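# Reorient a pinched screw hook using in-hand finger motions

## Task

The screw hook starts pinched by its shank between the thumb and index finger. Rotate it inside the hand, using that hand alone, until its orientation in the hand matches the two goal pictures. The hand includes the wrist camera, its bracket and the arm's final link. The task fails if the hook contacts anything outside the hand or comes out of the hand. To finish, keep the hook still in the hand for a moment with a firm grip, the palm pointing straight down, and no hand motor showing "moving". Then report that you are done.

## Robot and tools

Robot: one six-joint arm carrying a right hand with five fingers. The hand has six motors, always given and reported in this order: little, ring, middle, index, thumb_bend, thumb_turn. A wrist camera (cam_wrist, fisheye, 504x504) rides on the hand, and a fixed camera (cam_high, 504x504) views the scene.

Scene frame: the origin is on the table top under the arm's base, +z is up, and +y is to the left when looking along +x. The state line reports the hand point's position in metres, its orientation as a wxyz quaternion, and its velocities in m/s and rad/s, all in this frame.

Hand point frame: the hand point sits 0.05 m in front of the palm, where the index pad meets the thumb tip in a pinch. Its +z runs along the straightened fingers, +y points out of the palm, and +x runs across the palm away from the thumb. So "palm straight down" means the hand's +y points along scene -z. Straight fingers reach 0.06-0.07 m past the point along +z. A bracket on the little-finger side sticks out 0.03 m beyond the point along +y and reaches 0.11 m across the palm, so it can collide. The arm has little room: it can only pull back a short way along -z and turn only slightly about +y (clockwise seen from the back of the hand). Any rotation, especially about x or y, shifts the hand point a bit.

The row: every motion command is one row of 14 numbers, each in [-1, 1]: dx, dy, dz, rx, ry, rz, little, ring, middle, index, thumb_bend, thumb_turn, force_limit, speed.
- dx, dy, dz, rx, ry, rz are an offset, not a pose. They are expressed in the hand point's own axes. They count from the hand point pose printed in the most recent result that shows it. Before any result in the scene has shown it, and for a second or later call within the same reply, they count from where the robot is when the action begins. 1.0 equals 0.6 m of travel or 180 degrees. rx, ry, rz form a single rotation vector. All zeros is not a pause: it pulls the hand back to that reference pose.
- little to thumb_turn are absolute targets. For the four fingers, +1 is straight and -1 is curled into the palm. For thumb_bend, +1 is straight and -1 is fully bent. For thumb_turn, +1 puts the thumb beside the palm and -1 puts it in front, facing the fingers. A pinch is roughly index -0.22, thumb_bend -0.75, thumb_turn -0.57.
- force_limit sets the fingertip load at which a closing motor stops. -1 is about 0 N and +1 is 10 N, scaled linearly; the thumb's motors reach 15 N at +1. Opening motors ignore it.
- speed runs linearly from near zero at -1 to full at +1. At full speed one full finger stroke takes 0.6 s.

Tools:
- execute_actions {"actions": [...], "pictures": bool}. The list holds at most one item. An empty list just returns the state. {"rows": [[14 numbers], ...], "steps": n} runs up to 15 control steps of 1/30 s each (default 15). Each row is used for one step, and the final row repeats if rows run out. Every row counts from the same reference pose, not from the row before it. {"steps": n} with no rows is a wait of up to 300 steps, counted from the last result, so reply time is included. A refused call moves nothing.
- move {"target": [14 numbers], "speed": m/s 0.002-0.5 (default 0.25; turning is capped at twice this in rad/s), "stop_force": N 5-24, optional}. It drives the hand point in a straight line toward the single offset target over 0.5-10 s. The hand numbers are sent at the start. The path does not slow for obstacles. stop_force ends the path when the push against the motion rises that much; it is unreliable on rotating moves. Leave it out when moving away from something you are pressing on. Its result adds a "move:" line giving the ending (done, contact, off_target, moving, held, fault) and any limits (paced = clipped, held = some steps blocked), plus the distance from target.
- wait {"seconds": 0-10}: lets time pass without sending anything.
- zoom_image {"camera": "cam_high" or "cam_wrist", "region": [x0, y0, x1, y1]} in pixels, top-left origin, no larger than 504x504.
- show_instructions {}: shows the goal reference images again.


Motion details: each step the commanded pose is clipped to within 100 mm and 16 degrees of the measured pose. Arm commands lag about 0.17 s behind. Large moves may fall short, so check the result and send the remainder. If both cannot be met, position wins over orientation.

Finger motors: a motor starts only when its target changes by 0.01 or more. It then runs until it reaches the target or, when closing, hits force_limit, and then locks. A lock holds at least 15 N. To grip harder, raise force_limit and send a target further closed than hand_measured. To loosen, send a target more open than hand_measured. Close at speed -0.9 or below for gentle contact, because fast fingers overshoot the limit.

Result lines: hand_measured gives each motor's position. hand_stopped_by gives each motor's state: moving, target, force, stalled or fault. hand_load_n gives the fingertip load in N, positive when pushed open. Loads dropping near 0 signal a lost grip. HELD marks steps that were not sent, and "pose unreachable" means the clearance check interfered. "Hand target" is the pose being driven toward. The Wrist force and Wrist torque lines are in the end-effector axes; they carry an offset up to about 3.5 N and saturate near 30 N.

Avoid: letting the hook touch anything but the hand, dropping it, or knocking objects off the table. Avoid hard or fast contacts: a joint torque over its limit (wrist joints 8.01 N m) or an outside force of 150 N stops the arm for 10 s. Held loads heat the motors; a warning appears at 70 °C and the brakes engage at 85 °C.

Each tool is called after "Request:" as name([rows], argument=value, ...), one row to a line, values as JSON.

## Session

Request:
show_instructions()

Request:
execute_actions(actions=[])

Reference images for this scene: goal picture from the wrist camera place, goal picture looking into the palm, FIVE-FINGER HAND page 1.

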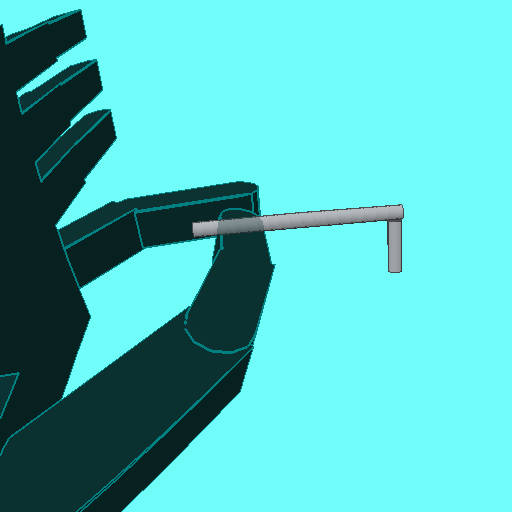

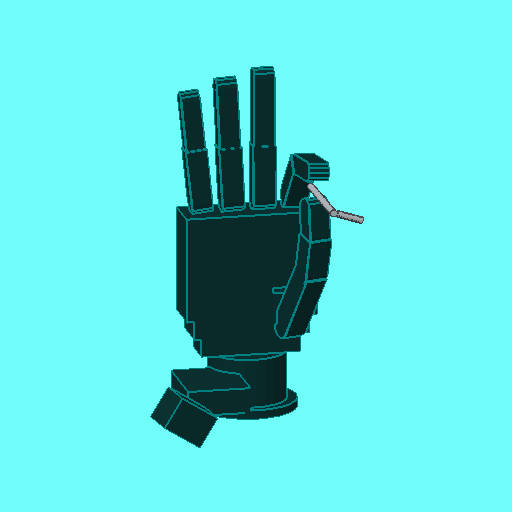

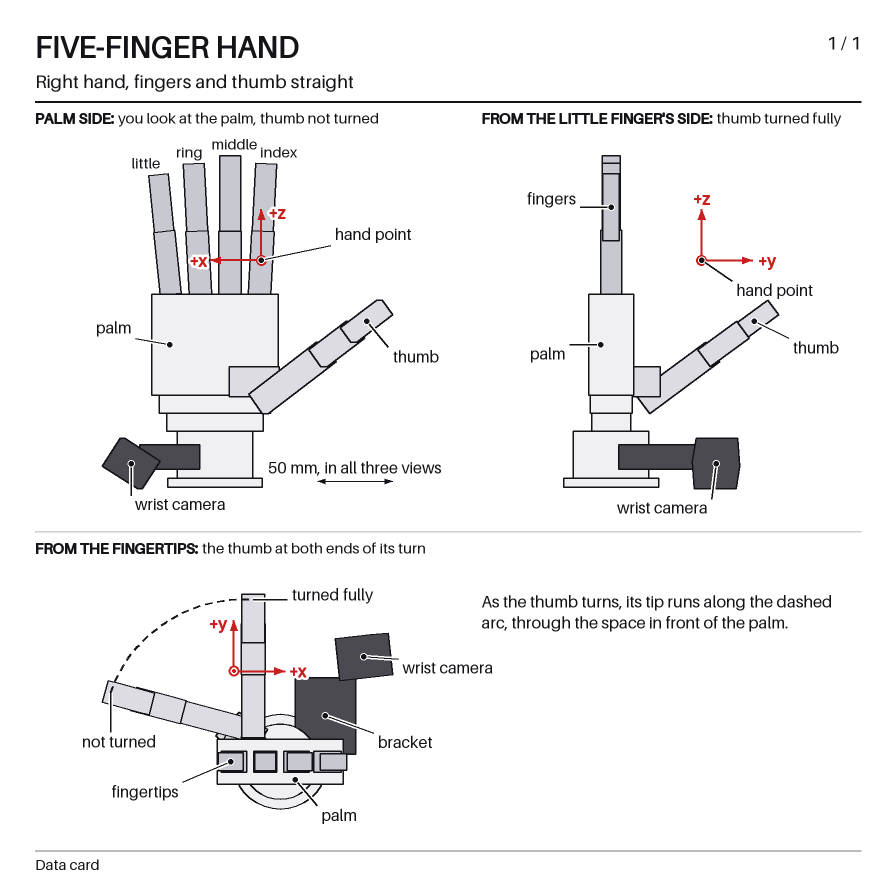

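Scene clock: 0.00 s of 4500.00 s.
end_effector_position=(+0.4611, -0.0254, +0.3058) hand_measured=(+1.000, +1.000, +1.000, -0.158, -0.750, -0.550) hand_load_n=(+0.0, +0.0, +0.0, +5.0, +0.5, +0.0) hand_stopped_by=(target, target, target, target, target, target) hand_force_limit=0.00 hand_speed=-0.80 end_effector_quat_wxyz=(+0.411, -0.413, +0.565, -0.584) end_effector_velocity=(-0.000, +0.000, +0.000) end_effector_angular_velocity=(-0.000, -0.001, +0.000)
Joint positions: [-0.48  -1.424  2.248 -3.984 -1.369 -0.008]
Joint velocities: [ 0.    -0.001 -0.     0.     0.     0.   ]
Motor temperatures (°C, as the motors report them): [32 31 28 39 36 30]
Wrist force (N, on the end effector, along its own x y z axes, offset not removed): no reading
Wrist torque (N m, same axes, about the end effector's origin, offset not removed): no reading
Hand target: +0.461, -0.025, +0.306; +0.411, -0.413, +0.565, -0.584

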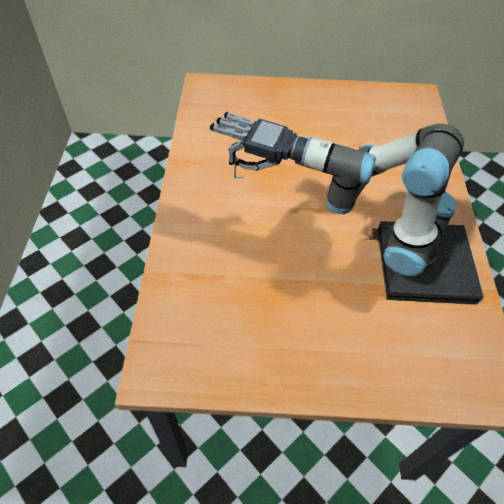

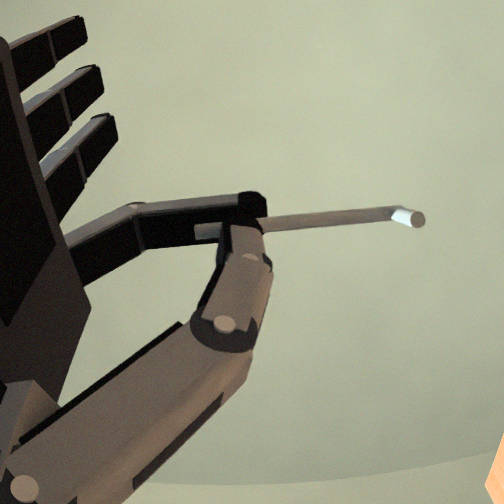

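Request:
execute_actions([
  {"rows": [[0,0,0,0,0,0,1,1,1,-0.40,-0.75,-0.42,0.0,-0.9]], "steps": 15},
], pictures=false)

Request:
execute_actions([
  {"steps": 12},
])

Scene clock: 10.50 s of 4500.00 s.
end_effector_position=(+0.4611, -0.0254, +0.3058) hand_measured=(+1.000, +1.000, +1.000, -0.162, -0.750, -0.494) hand_load_n=(+0.0, +0.0, +0.0, +6.0, +1.5, +0.0) hand_stopped_by=(target, target, target, force, target, moving) hand_force_limit=0.00 hand_speed=-0.90 end_effector_quat_wxyz=(+0.411, -0.413, +0.565, -0.584) end_effector_velocity=(+0.000, +0.000, -0.000) end_effector_angular_velocity=(+0.000, +0.000, +0.001)
Joint positions: [-0.48  -1.424  2.248 -3.984 -1.369 -0.008]
Joint velocities: [ 0.001  0.    -0.     0.    -0.     0.   ]
Motor temperatures (°C, as the motors report them): [32 31 28 39 36 30]
Wrist force (N, on the end effector, along its own x y z axes, offset not removed): [0.5 1.3 1.9]
Wrist torque (N m, same axes, about the end effector's origin, offset not removed): [0.03 -0.07 0.04]
Hand target: +0.461, -0.025, +0.306; +0.411, -0.413, +0.565, -0.584
Off the commanded pose: 0.000 m, 0 deg.
Steps of this call (steps 1 to 90: nothing new was sent; then 7.00 s passed at rest; steps 91 to 105: all 15 steps of this action). Readings (end_effector_position | what the end effector reports):
91: (+0.4611, -0.0254, +0.3058) | hand_measured=(+1.000, +1.000, +1.000, -0.158, -0.750, -0.550) hand_load_n=(+0.0, +0.0, +0.0, +5.0, +0.5, +0.0) hand_stopped_by=(target, target, target, moving, target, moving) hand_force_limit=0.00 hand_speed=-0.90
92: (+0.4611, -0.0254, +0.3058) | hand_measured=(+1.000, +1.000, +1.000, -0.158, -0.750, -0.550) hand_load_n=(+0.0, +0.0, +0.0, +5.0, +0.5, +0.0) hand_stopped_by=(target, target, target, moving, target, moving) hand_force_limit=0.00 hand_speed=-0.90
94: (+0.4611, -0.0254, +0.3058) | hand_measured=(+1.000, +1.000, +1.000, -0.162, -0.750, -0.546) hand_load_n=(+0.0, +0.0, +0.0, +6.0, +1.0, +0.0) hand_stopped_by=(target, target, target, force, target, moving) hand_force_limit=0.00 hand_speed=-0.90
98: (+0.4611, -0.0254, +0.3058) | hand_measured=(+1.000, +1.000, +1.000, -0.162, -0.750, -0.526) hand_load_n=(+0.0, +0.0, +0.0, +6.0, +1.0, +0.0) hand_stopped_by=(target, target, target, force, target, moving) hand_force_limit=0.00 hand_speed=-0.90
105: the state above

Scene clock: 10.90 s of 4500.00 s.
end_effector_position=(+0.4611, -0.0254, +0.3058) hand_measured=(+1.000, +1.000, +1.000, -0.162, -0.748, -0.436) hand_load_n=(+0.0, +0.0, +0.0, +6.0, +2.5, -0.5) hand_stopped_by=(target, target, target, force, target, moving) hand_force_limit=0.00 hand_speed=-0.90 end_effector_quat_wxyz=(+0.411, -0.413, +0.565, -0.584) end_effector_velocity=(-0.000, -0.000, +0.000) end_effector_angular_velocity=(-0.000, -0.000, -0.000)
Joint positions: [-0.48  -1.424  2.248 -3.984 -1.369 -0.008]
Joint velocities: [-0. -0.  0. -0. -0.  0.]
Motor temperatures (°C, as the motors report them): [32 31 28 39 36 30]
Wrist force (N, on the end effector, along its own x y z axes, offset not removed): [0.9 1.0 2.9]
Wrist torque (N m, same axes, about the end effector's origin, offset not removed): [-0.06 -0.26 0.13]
Hand target: +0.461, -0.025, +0.306; +0.411, -0.413, +0.565, -0.584
Off the commanded pose: 0.000 m, 0 deg.
Steps of this call (steps 1 to 12: nothing new was sent). Readings (end_effector_position | what the end effector reports):
1: (+0.4611, -0.0254, +0.3058) | hand_measured=(+1.000, +1.000, +1.000, -0.162, -0.750, -0.488) hand_load_n=(+0.0, +0.0, +0.0, +6.0, +1.5, +0.0) hand_stopped_by=(target, target, target, force, target, moving) hand_force_limit=0.00 hand_speed=-0.90
2: (+0.4611, -0.0254, +0.3058) | hand_measured=(+1.000, +1.000, +1.000, -0.162, -0.750, -0.484) hand_load_n=(+0.0, +0.0, +0.0, +6.0, +1.5, +0.0) hand_stopped_by=(target, target, target, force, target, moving) hand_force_limit=0.00 hand_speed=-0.90
4: (+0.4611, -0.0254, +0.3058) | hand_measured=(+1.000, +1.000, +1.000, -0.162, -0.748, -0.474) hand_load_n=(+0.0, +0.0, +0.0, +6.0, +2.0, -0.5) hand_stopped_by=(target, target, target, force, target, moving) hand_force_limit=0.00 hand_speed=-0.90
8: (+0.4611, -0.0254, +0.3058) | hand_measured=(+1.000, +1.000, +1.000, -0.162, -0.748, -0.456) hand_load_n=(+0.0, +0.0, +0.0, +6.0, +2.0, -0.5) hand_stopped_by=(target, target, target, force, target, moving) hand_force_limit=0.00 hand_speed=-0.90
12: the state above

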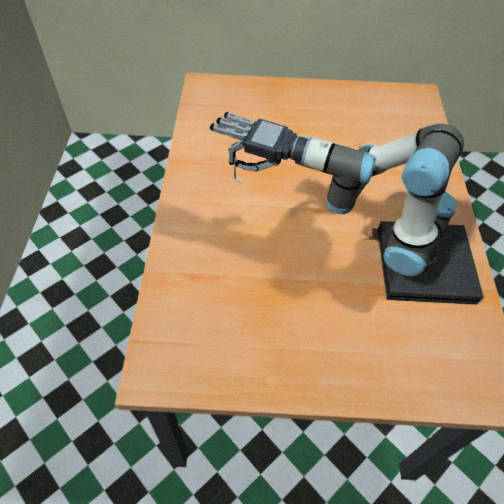

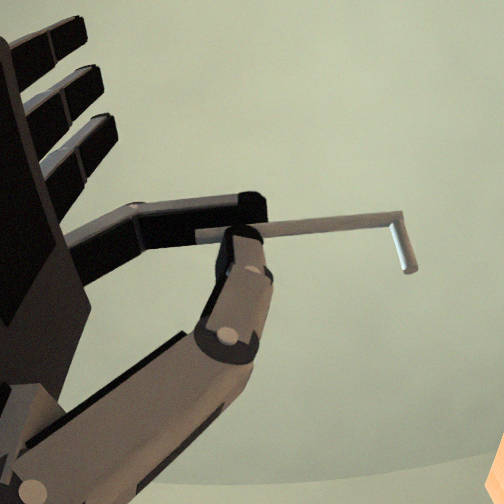

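Request:
execute_actions([
  {"rows": [[0,0,0,0,0,0,1,1,1,-0.42,-0.75,-0.38,0.0,-0.9]], "steps": 15},
])

Scene clock: 16.77 s of 4500.00 s.
end_effector_position=(+0.4611, -0.0254, +0.3058) hand_measured=(+1.000, +1.000, +1.000, -0.162, -0.748, -0.380) hand_load_n=(+0.0, +0.0, +0.0, +6.5, +3.5, -0.5) hand_stopped_by=(target, target, target, force, target, target) hand_force_limit=0.00 hand_speed=-0.90 end_effector_quat_wxyz=(+0.411, -0.413, +0.565, -0.584) end_effector_velocity=(+0.000, -0.000, -0.001) end_effector_angular_velocity=(+0.001, +0.002, -0.001)
Joint positions: [-0.48  -1.424  2.248 -3.984 -1.369 -0.008]
Joint velocities: [-0.001  0.002 -0.     0.    -0.    -0.   ]
Motor temperatures (°C, as the motors report them): [32 31 28 39 36 30]
Wrist force (N, on the end effector, along its own x y z axes, offset not removed): [1.3 0.8 2.4]
Wrist torque (N m, same axes, about the end effector's origin, offset not removed): [-0.07 -0.20 0.13]
Hand target: +0.461, -0.025, +0.306; +0.411, -0.413, +0.565, -0.584
Off the commanded pose: 0.000 m, 0 deg.
Steps of this call (steps 1 to 90: nothing new was sent; then 2.37 s passed at rest; steps 91 to 105: all 15 steps of this action). Readings (end_effector_position | what the end effector reports):
91: (+0.4611, -0.0254, +0.3058) | hand_measured=(+1.000, +1.000, +1.000, -0.162, -0.748, -0.420) hand_load_n=(+0.0, +0.0, +0.0, +6.0, +3.0, -0.5) hand_stopped_by=(target, target, target, force, target, moving) hand_force_limit=0.00 hand_speed=-0.90
92: (+0.4611, -0.0254, +0.3058) | hand_measured=(+1.000, +1.000, +1.000, -0.162, -0.748, -0.420) hand_load_n=(+0.0, +0.0, +0.0, +6.0, +3.0, -0.5) hand_stopped_by=(target, target, target, force, target, moving) hand_force_limit=0.00 hand_speed=-0.90
94: (+0.4611, -0.0254, +0.3058) | hand_measured=(+1.000, +1.000, +1.000, -0.162, -0.748, -0.416) hand_load_n=(+0.0, +0.0, +0.0, +6.0, +3.0, -0.5) hand_stopped_by=(target, target, target, force, target, moving) hand_force_limit=0.00 hand_speed=-0.90
98: (+0.4611, -0.0254, +0.3058) | hand_measured=(+1.000, +1.000, +1.000, -0.162, -0.748, -0.396) hand_load_n=(+0.0, +0.0, +0.0, +6.5, +3.0, -0.5) hand_stopped_by=(target, target, target, force, target, moving) hand_force_limit=0.00 hand_speed=-0.90
105: the state above

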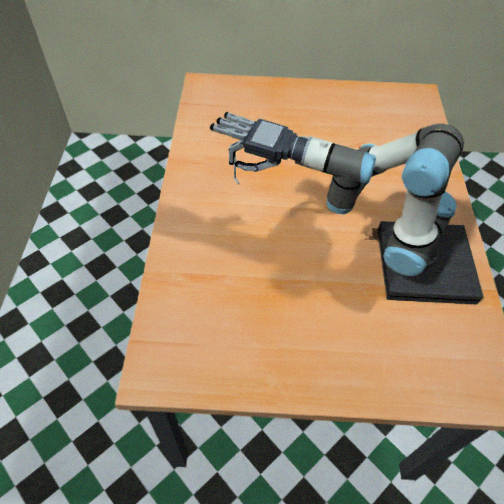

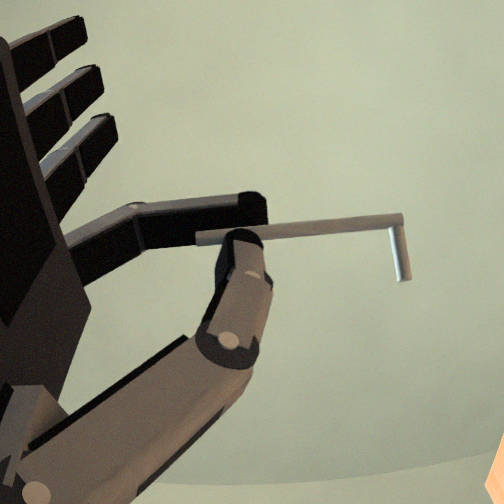

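Request:
execute_actions([
  {"rows": [[0,0,0,0,0,0,1,1,1,-0.44,-0.75,-0.31,0.0,-0.9]], "steps": 15},
])

Scene clock: 27.47 s of 4500.00 s.
end_effector_position=(+0.4611, -0.0254, +0.3058) hand_measured=(+1.000, +1.000, +1.000, -0.162, -0.748, -0.324) hand_load_n=(+0.0, +0.0, +0.0, +6.5, +4.0, -0.5) hand_stopped_by=(target, target, target, force, target, moving) hand_force_limit=0.00 hand_speed=-0.90 end_effector_quat_wxyz=(+0.411, -0.413, +0.565, -0.584) end_effector_velocity=(-0.000, +0.000, +0.001) end_effector_angular_velocity=(-0.001, -0.003, -0.000)
Joint positions: [-0.48  -1.424  2.248 -3.984 -1.369 -0.008]
Joint velocities: [-0.    -0.002 -0.001 -0.001  0.     0.   ]
Motor temperatures (°C, as the motors report them): [32 31 28 39 36 30]
Wrist force (N, on the end effector, along its own x y z axes, offset not removed): [0.7 1.2 0.5]
Wrist torque (N m, same axes, about the end effector's origin, offset not removed): [0.15 -0.09 0.08]
Hand target: +0.461, -0.025, +0.306; +0.411, -0.413, +0.565, -0.584
Off the commanded pose: 0.000 m, 0 deg.
Steps of this call (steps 1 to 90: nothing new was sent; then 7.20 s passed at rest; steps 91 to 105: all 15 steps of this action). Readings (end_effector_position | what the end effector reports):
91: (+0.4611, -0.0254, +0.3058) | hand_measured=(+1.000, +1.000, +1.000, -0.162, -0.748, -0.380) hand_load_n=(+0.0, +0.0, +0.0, +6.5, +3.5, -0.5) hand_stopped_by=(target, target, target, force, target, moving) hand_force_limit=0.00 hand_speed=-0.90
92: (+0.4611, -0.0254, +0.3058) | hand_measured=(+1.000, +1.000, +1.000, -0.162, -0.748, -0.380) hand_load_n=(+0.0, +0.0, +0.0, +6.5, +3.5, -0.5) hand_stopped_by=(target, target, target, force, target, moving) hand_force_limit=0.00 hand_speed=-0.90
94: (+0.4611, -0.0254, +0.3058) | hand_measured=(+1.000, +1.000, +1.000, -0.162, -0.748, -0.376) hand_load_n=(+0.0, +0.0, +0.0, +6.5, +3.5, -0.5) hand_stopped_by=(target, target, target, force, target, moving) hand_force_limit=0.00 hand_speed=-0.90
98: (+0.4611, -0.0254, +0.3058) | hand_measured=(+1.000, +1.000, +1.000, -0.162, -0.748, -0.356) hand_load_n=(+0.0, +0.0, +0.0, +6.5, +4.0, -0.5) hand_stopped_by=(target, target, target, force, target, moving) hand_force_limit=0.00 hand_speed=-0.90
105: the state above

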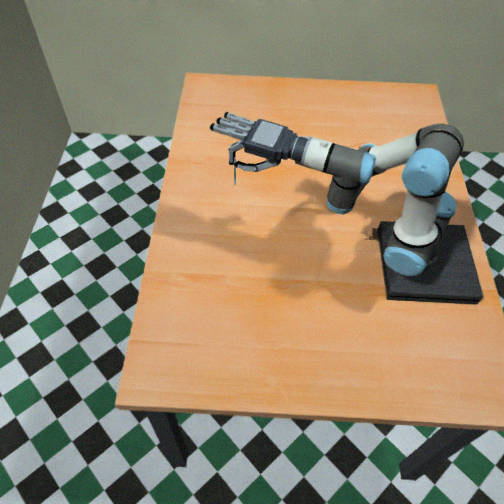

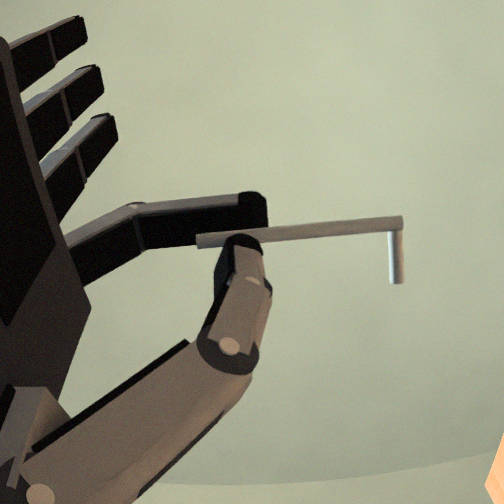

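Request:
execute_actions([
  {"rows": [[0,0,0,-0.0064,0,0.0057,1,1,1,-0.44,-0.75,-0.31,0.0,-0.9]], "steps": 15},
])

Request:
zoom_image(camera="cam_wrist", region=[150, 120, 504, 340])

Scene clock: 44.67 s of 4500.00 s.
end_effector_position=(+0.4611, -0.0254, +0.3058) hand_measured=(+1.000, +1.000, +1.000, -0.162, -0.748, -0.310) hand_load_n=(+0.0, +0.0, +0.0, +6.5, +4.0, -0.5) hand_stopped_by=(target, target, target, force, target, target) hand_force_limit=0.00 hand_speed=-0.90 end_effector_quat_wxyz=(+0.412, -0.412, +0.575, -0.575) end_effector_velocity=(+0.000, +0.000, +0.001) end_effector_angular_velocity=(+0.004, +0.002, +0.000)
Joint positions: [-0.484 -1.443  2.243 -3.94  -1.365  0.006]
Joint velocities: [-0.001 -0.005 -0.002  0.01   0.001  0.002]
Motor temperatures (°C, as the motors report them): [32 31 28 39 36 30]
Wrist force (N, on the end effector, along its own x y z axes, offset not removed): [0.7 0.4 1.6]
Wrist torque (N m, same axes, about the end effector's origin, offset not removed): [-0.09 -0.11 0.08]
Hand target: +0.461, -0.025, +0.306; +0.412, -0.412, +0.575, -0.575
Off the commanded pose: 0.000 m, 0 deg.
Steps of this call (steps 1 to 90: nothing new was sent; then 13.70 s passed at rest; steps 91 to 105: all 15 steps of this action). Readings (end_effector_position | what the end effector reports):
91: (+0.4611, -0.0254, +0.3059) | hand_measured=(+1.000, +1.000, +1.000, -0.162, -0.748, -0.310) hand_load_n=(+0.0, +0.0, +0.0, +6.5, +4.0, -0.5) hand_stopped_by=(target, target, target, force, target, target) hand_force_limit=0.00 hand_speed=-0.90
92: (+0.4611, -0.0254, +0.3058) | hand_measured=(+1.000, +1.000, +1.000, -0.162, -0.748, -0.310) hand_load_n=(+0.0, +0.0, +0.0, +6.5, +4.0, -0.5) hand_stopped_by=(target, target, target, force, target, target) hand_force_limit=0.00 hand_speed=-0.90
94: (+0.4611, -0.0254, +0.3057) | hand_measured=(+1.000, +1.000, +1.000, -0.162, -0.748, -0.310) hand_load_n=(+0.0, +0.0, +0.0, +6.5, +4.0, -0.5) hand_stopped_by=(target, target, target, force, target, target) hand_force_limit=0.00 hand_speed=-0.90
98: (+0.4611, -0.0254, +0.3058) | hand_measured=(+1.000, +1.000, +1.000, -0.162, -0.748, -0.310) hand_load_n=(+0.0, +0.0, +0.0, +6.5, +4.0, -0.5) hand_stopped_by=(target, target, target, force, target, target) hand_force_limit=0.00 hand_speed=-0.90
105: the state above

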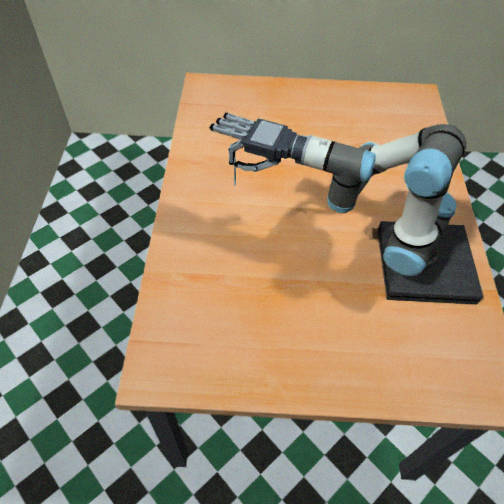

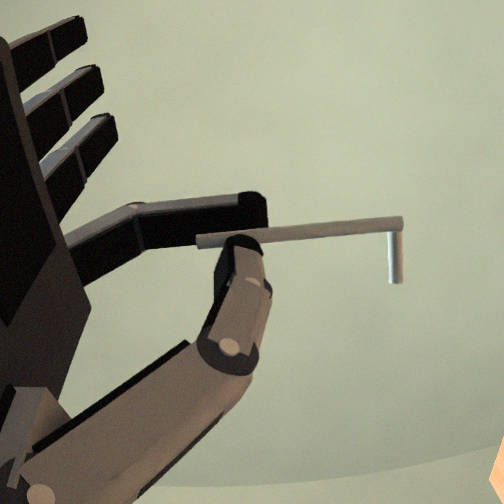

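Region (150, 120, 504, 340) of cam_wrist's 504x504 image, scaled by 1.424, with more detail than that image has; it fills the top 313 rows of this view, and the rest is white.

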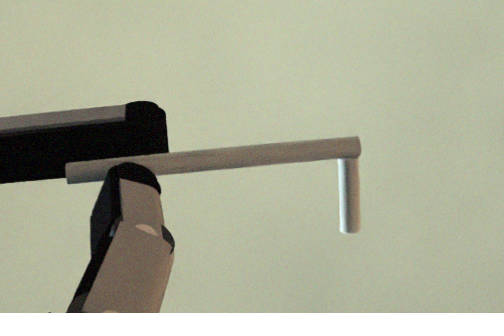

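Request:
execute_actions([
  {"rows": [[0,0,0,0,0,0,1,1,1,-0.46,-0.75,-0.31,0.6,-0.9]], "steps": 15},
])

Scene clock: 54.00 s of 4500.00 s.
end_effector_position=(+0.4611, -0.0254, +0.3059) hand_measured=(+1.000, +1.000, +1.000, -0.170, -0.748, -0.310) hand_load_n=(+0.0, +0.0, +0.0, +9.0, +5.0, -0.5) hand_stopped_by=(target, target, target, force, target, target) hand_force_limit=0.60 hand_speed=-0.90 end_effector_quat_wxyz=(+0.412, -0.412, +0.575, -0.575) end_effector_velocity=(+0.000, -0.001, -0.000) end_effector_angular_velocity=(-0.000, +0.000, -0.002)
Joint positions: [-0.484 -1.443  2.243 -3.94  -1.365  0.006]
Joint velocities: [-0.001  0.001 -0.001  0.    -0.001 -0.   ]
Motor temperatures (°C, as the motors report them): [32 31 28 39 36 30]
Wrist force (N, on the end effector, along its own x y z axes, offset not removed): [0.9 0.5 1.0]
Wrist torque (N m, same axes, about the end effector's origin, offset not removed): [0.01 -0.09 0.09]
Hand target: +0.461, -0.025, +0.306; +0.412, -0.412, +0.575, -0.575
Off the commanded pose: 0.000 m, 0 deg.
Steps of this call (steps 1 to 90: nothing new was sent; then 5.83 s passed at rest; steps 91 to 105: all 15 steps of this action). Readings (end_effector_position | what the end effector reports):
91: (+0.4611, -0.0254, +0.3058) | hand_measured=(+1.000, +1.000, +1.000, -0.162, -0.748, -0.310) hand_load_n=(+0.0, +0.0, +0.0, +6.5, +4.0, -0.5) hand_stopped_by=(target, target, target, moving, target, target) hand_force_limit=0.60 hand_speed=-0.90
92: (+0.4611, -0.0254, +0.3058) | hand_measured=(+1.000, +1.000, +1.000, -0.162, -0.748, -0.310) hand_load_n=(+0.0, +0.0, +0.0, +6.5, +4.0, -0.5) hand_stopped_by=(target, target, target, moving, target, target) hand_force_limit=0.60 hand_speed=-0.90
94: (+0.4611, -0.0254, +0.3059) | hand_measured=(+1.000, +1.000, +1.000, -0.166, -0.748, -0.310) hand_load_n=(+0.0, +0.0, +0.0, +8.0, +4.5, -0.5) hand_stopped_by=(target, target, target, moving, target, target) hand_force_limit=0.60 hand_speed=-0.90
98: (+0.4611, -0.0254, +0.3060) | hand_measured=(+1.000, +1.000, +1.000, -0.170, -0.748, -0.310) hand_load_n=(+0.0, +0.0, +0.0, +9.0, +5.0, -0.5) hand_stopped_by=(target, target, target, force, target, target) hand_force_limit=0.60 hand_speed=-0.90
105: the state above

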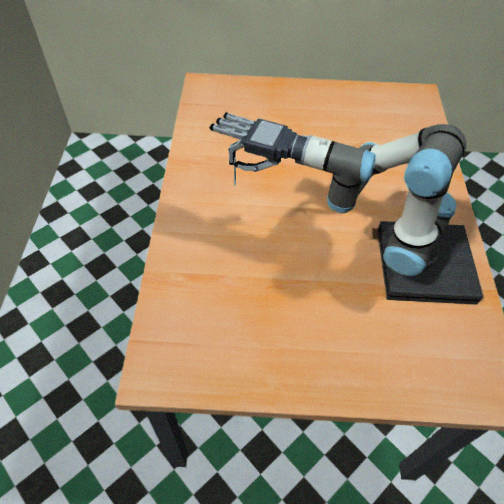

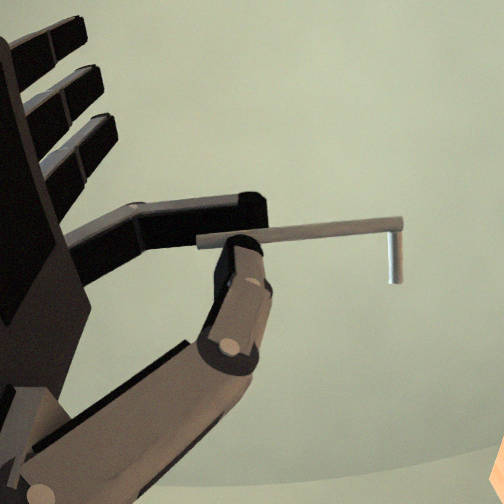

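Request:
wait(seconds=0.5)

Scene clock: 58.17 s of 4500.00 s.
end_effector_position=(+0.4611, -0.0254, +0.3058) hand_measured=(+1.000, +1.000, +1.000, -0.170, -0.748, -0.310) hand_load_n=(+0.0, +0.0, +0.0, +9.0, +5.0, -0.5) hand_stopped_by=(target, target, target, force, target, target) hand_force_limit=0.60 hand_speed=-0.90 end_effector_quat_wxyz=(+0.412, -0.412, +0.575, -0.575) end_effector_velocity=(+0.000, +0.000, -0.000) end_effector_angular_velocity=(+0.000, +0.000, +0.001)
Joint positions: [-0.484 -1.443  2.243 -3.94  -1.365  0.006]
Joint velocities: [ 0.001  0.    -0.     0.     0.    -0.   ]
Motor temperatures (°C, as the motors report them): [32 31 28 39 36 30]
Wrist force (N, on the end effector, along its own x y z axes, offset not removed): [0.9 1.1 2.0]
Wrist torque (N m, same axes, about the end effector's origin, offset not removed): [0.06 -0.14 0.09]
Hand target: +0.461, -0.025, +0.306; +0.412, -0.412, +0.575, -0.575
Off the commanded pose: 0.000 m, 0 deg.
Steps of this call (steps 1 to 90: nothing new was sent; then 1.17 s passed at rest). Readings (end_effector_position | what the end effector reports):
1: (+0.4611, -0.0254, +0.3059) | hand_measured=(+1.000, +1.000, +1.000, -0.170, -0.748, -0.310) hand_load_n=(+0.0, +0.0, +0.0, +9.0, +5.0, -0.5) hand_stopped_by=(target, target, target, force, target, target) hand_force_limit=0.60 hand_speed=-0.90
2: (+0.4611, -0.0254, +0.3059) | hand_measured=(+1.000, +1.000, +1.000, -0.170, -0.748, -0.310) hand_load_n=(+0.0, +0.0, +0.0, +9.0, +5.0, -0.5) hand_stopped_by=(target, target, target, force, target, target) hand_force_limit=0.60 hand_speed=-0.90
4: (+0.4611, -0.0254, +0.3059) | hand_measured=(+1.000, +1.000, +1.000, -0.170, -0.748, -0.310) hand_load_n=(+0.0, +0.0, +0.0, +9.0, +5.0, -0.5) hand_stopped_by=(target, target, target, force, target, target) hand_force_limit=0.60 hand_speed=-0.90
8: (+0.4611, -0.0254, +0.3059) | hand_measured=(+1.000, +1.000, +1.000, -0.170, -0.748, -0.310) hand_load_n=(+0.0, +0.0, +0.0, +9.0, +5.0, -0.5) hand_stopped_by=(target, target, target, force, target, target) hand_force_limit=0.60 hand_speed=-0.90
90: the state above

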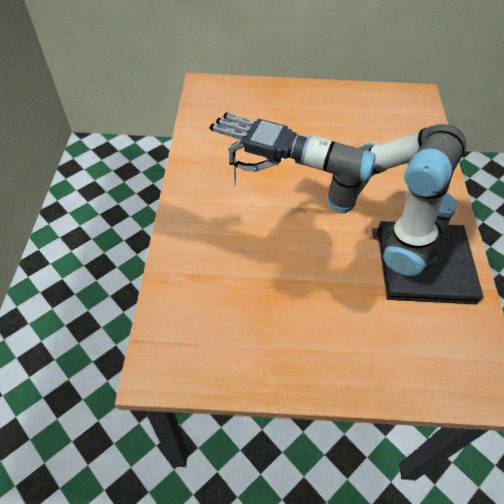

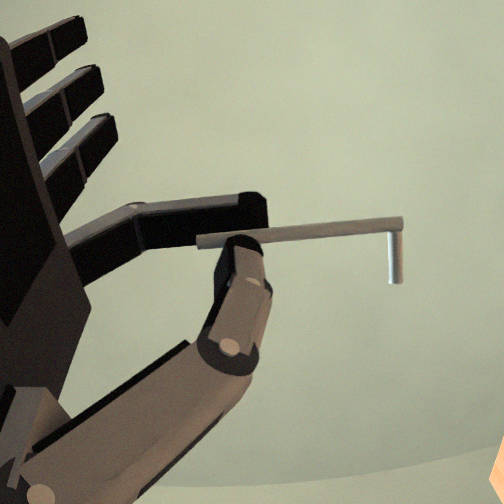

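The hook is steady and matches the goal pictures. The palm faces straight down, the grip is firm (index 9.0 N, thumb 5.0 N), and no hand motor reads "moving", so scene 2 is done.

Request:
finished_scene(scene=2)

The scene is finished: the task was done.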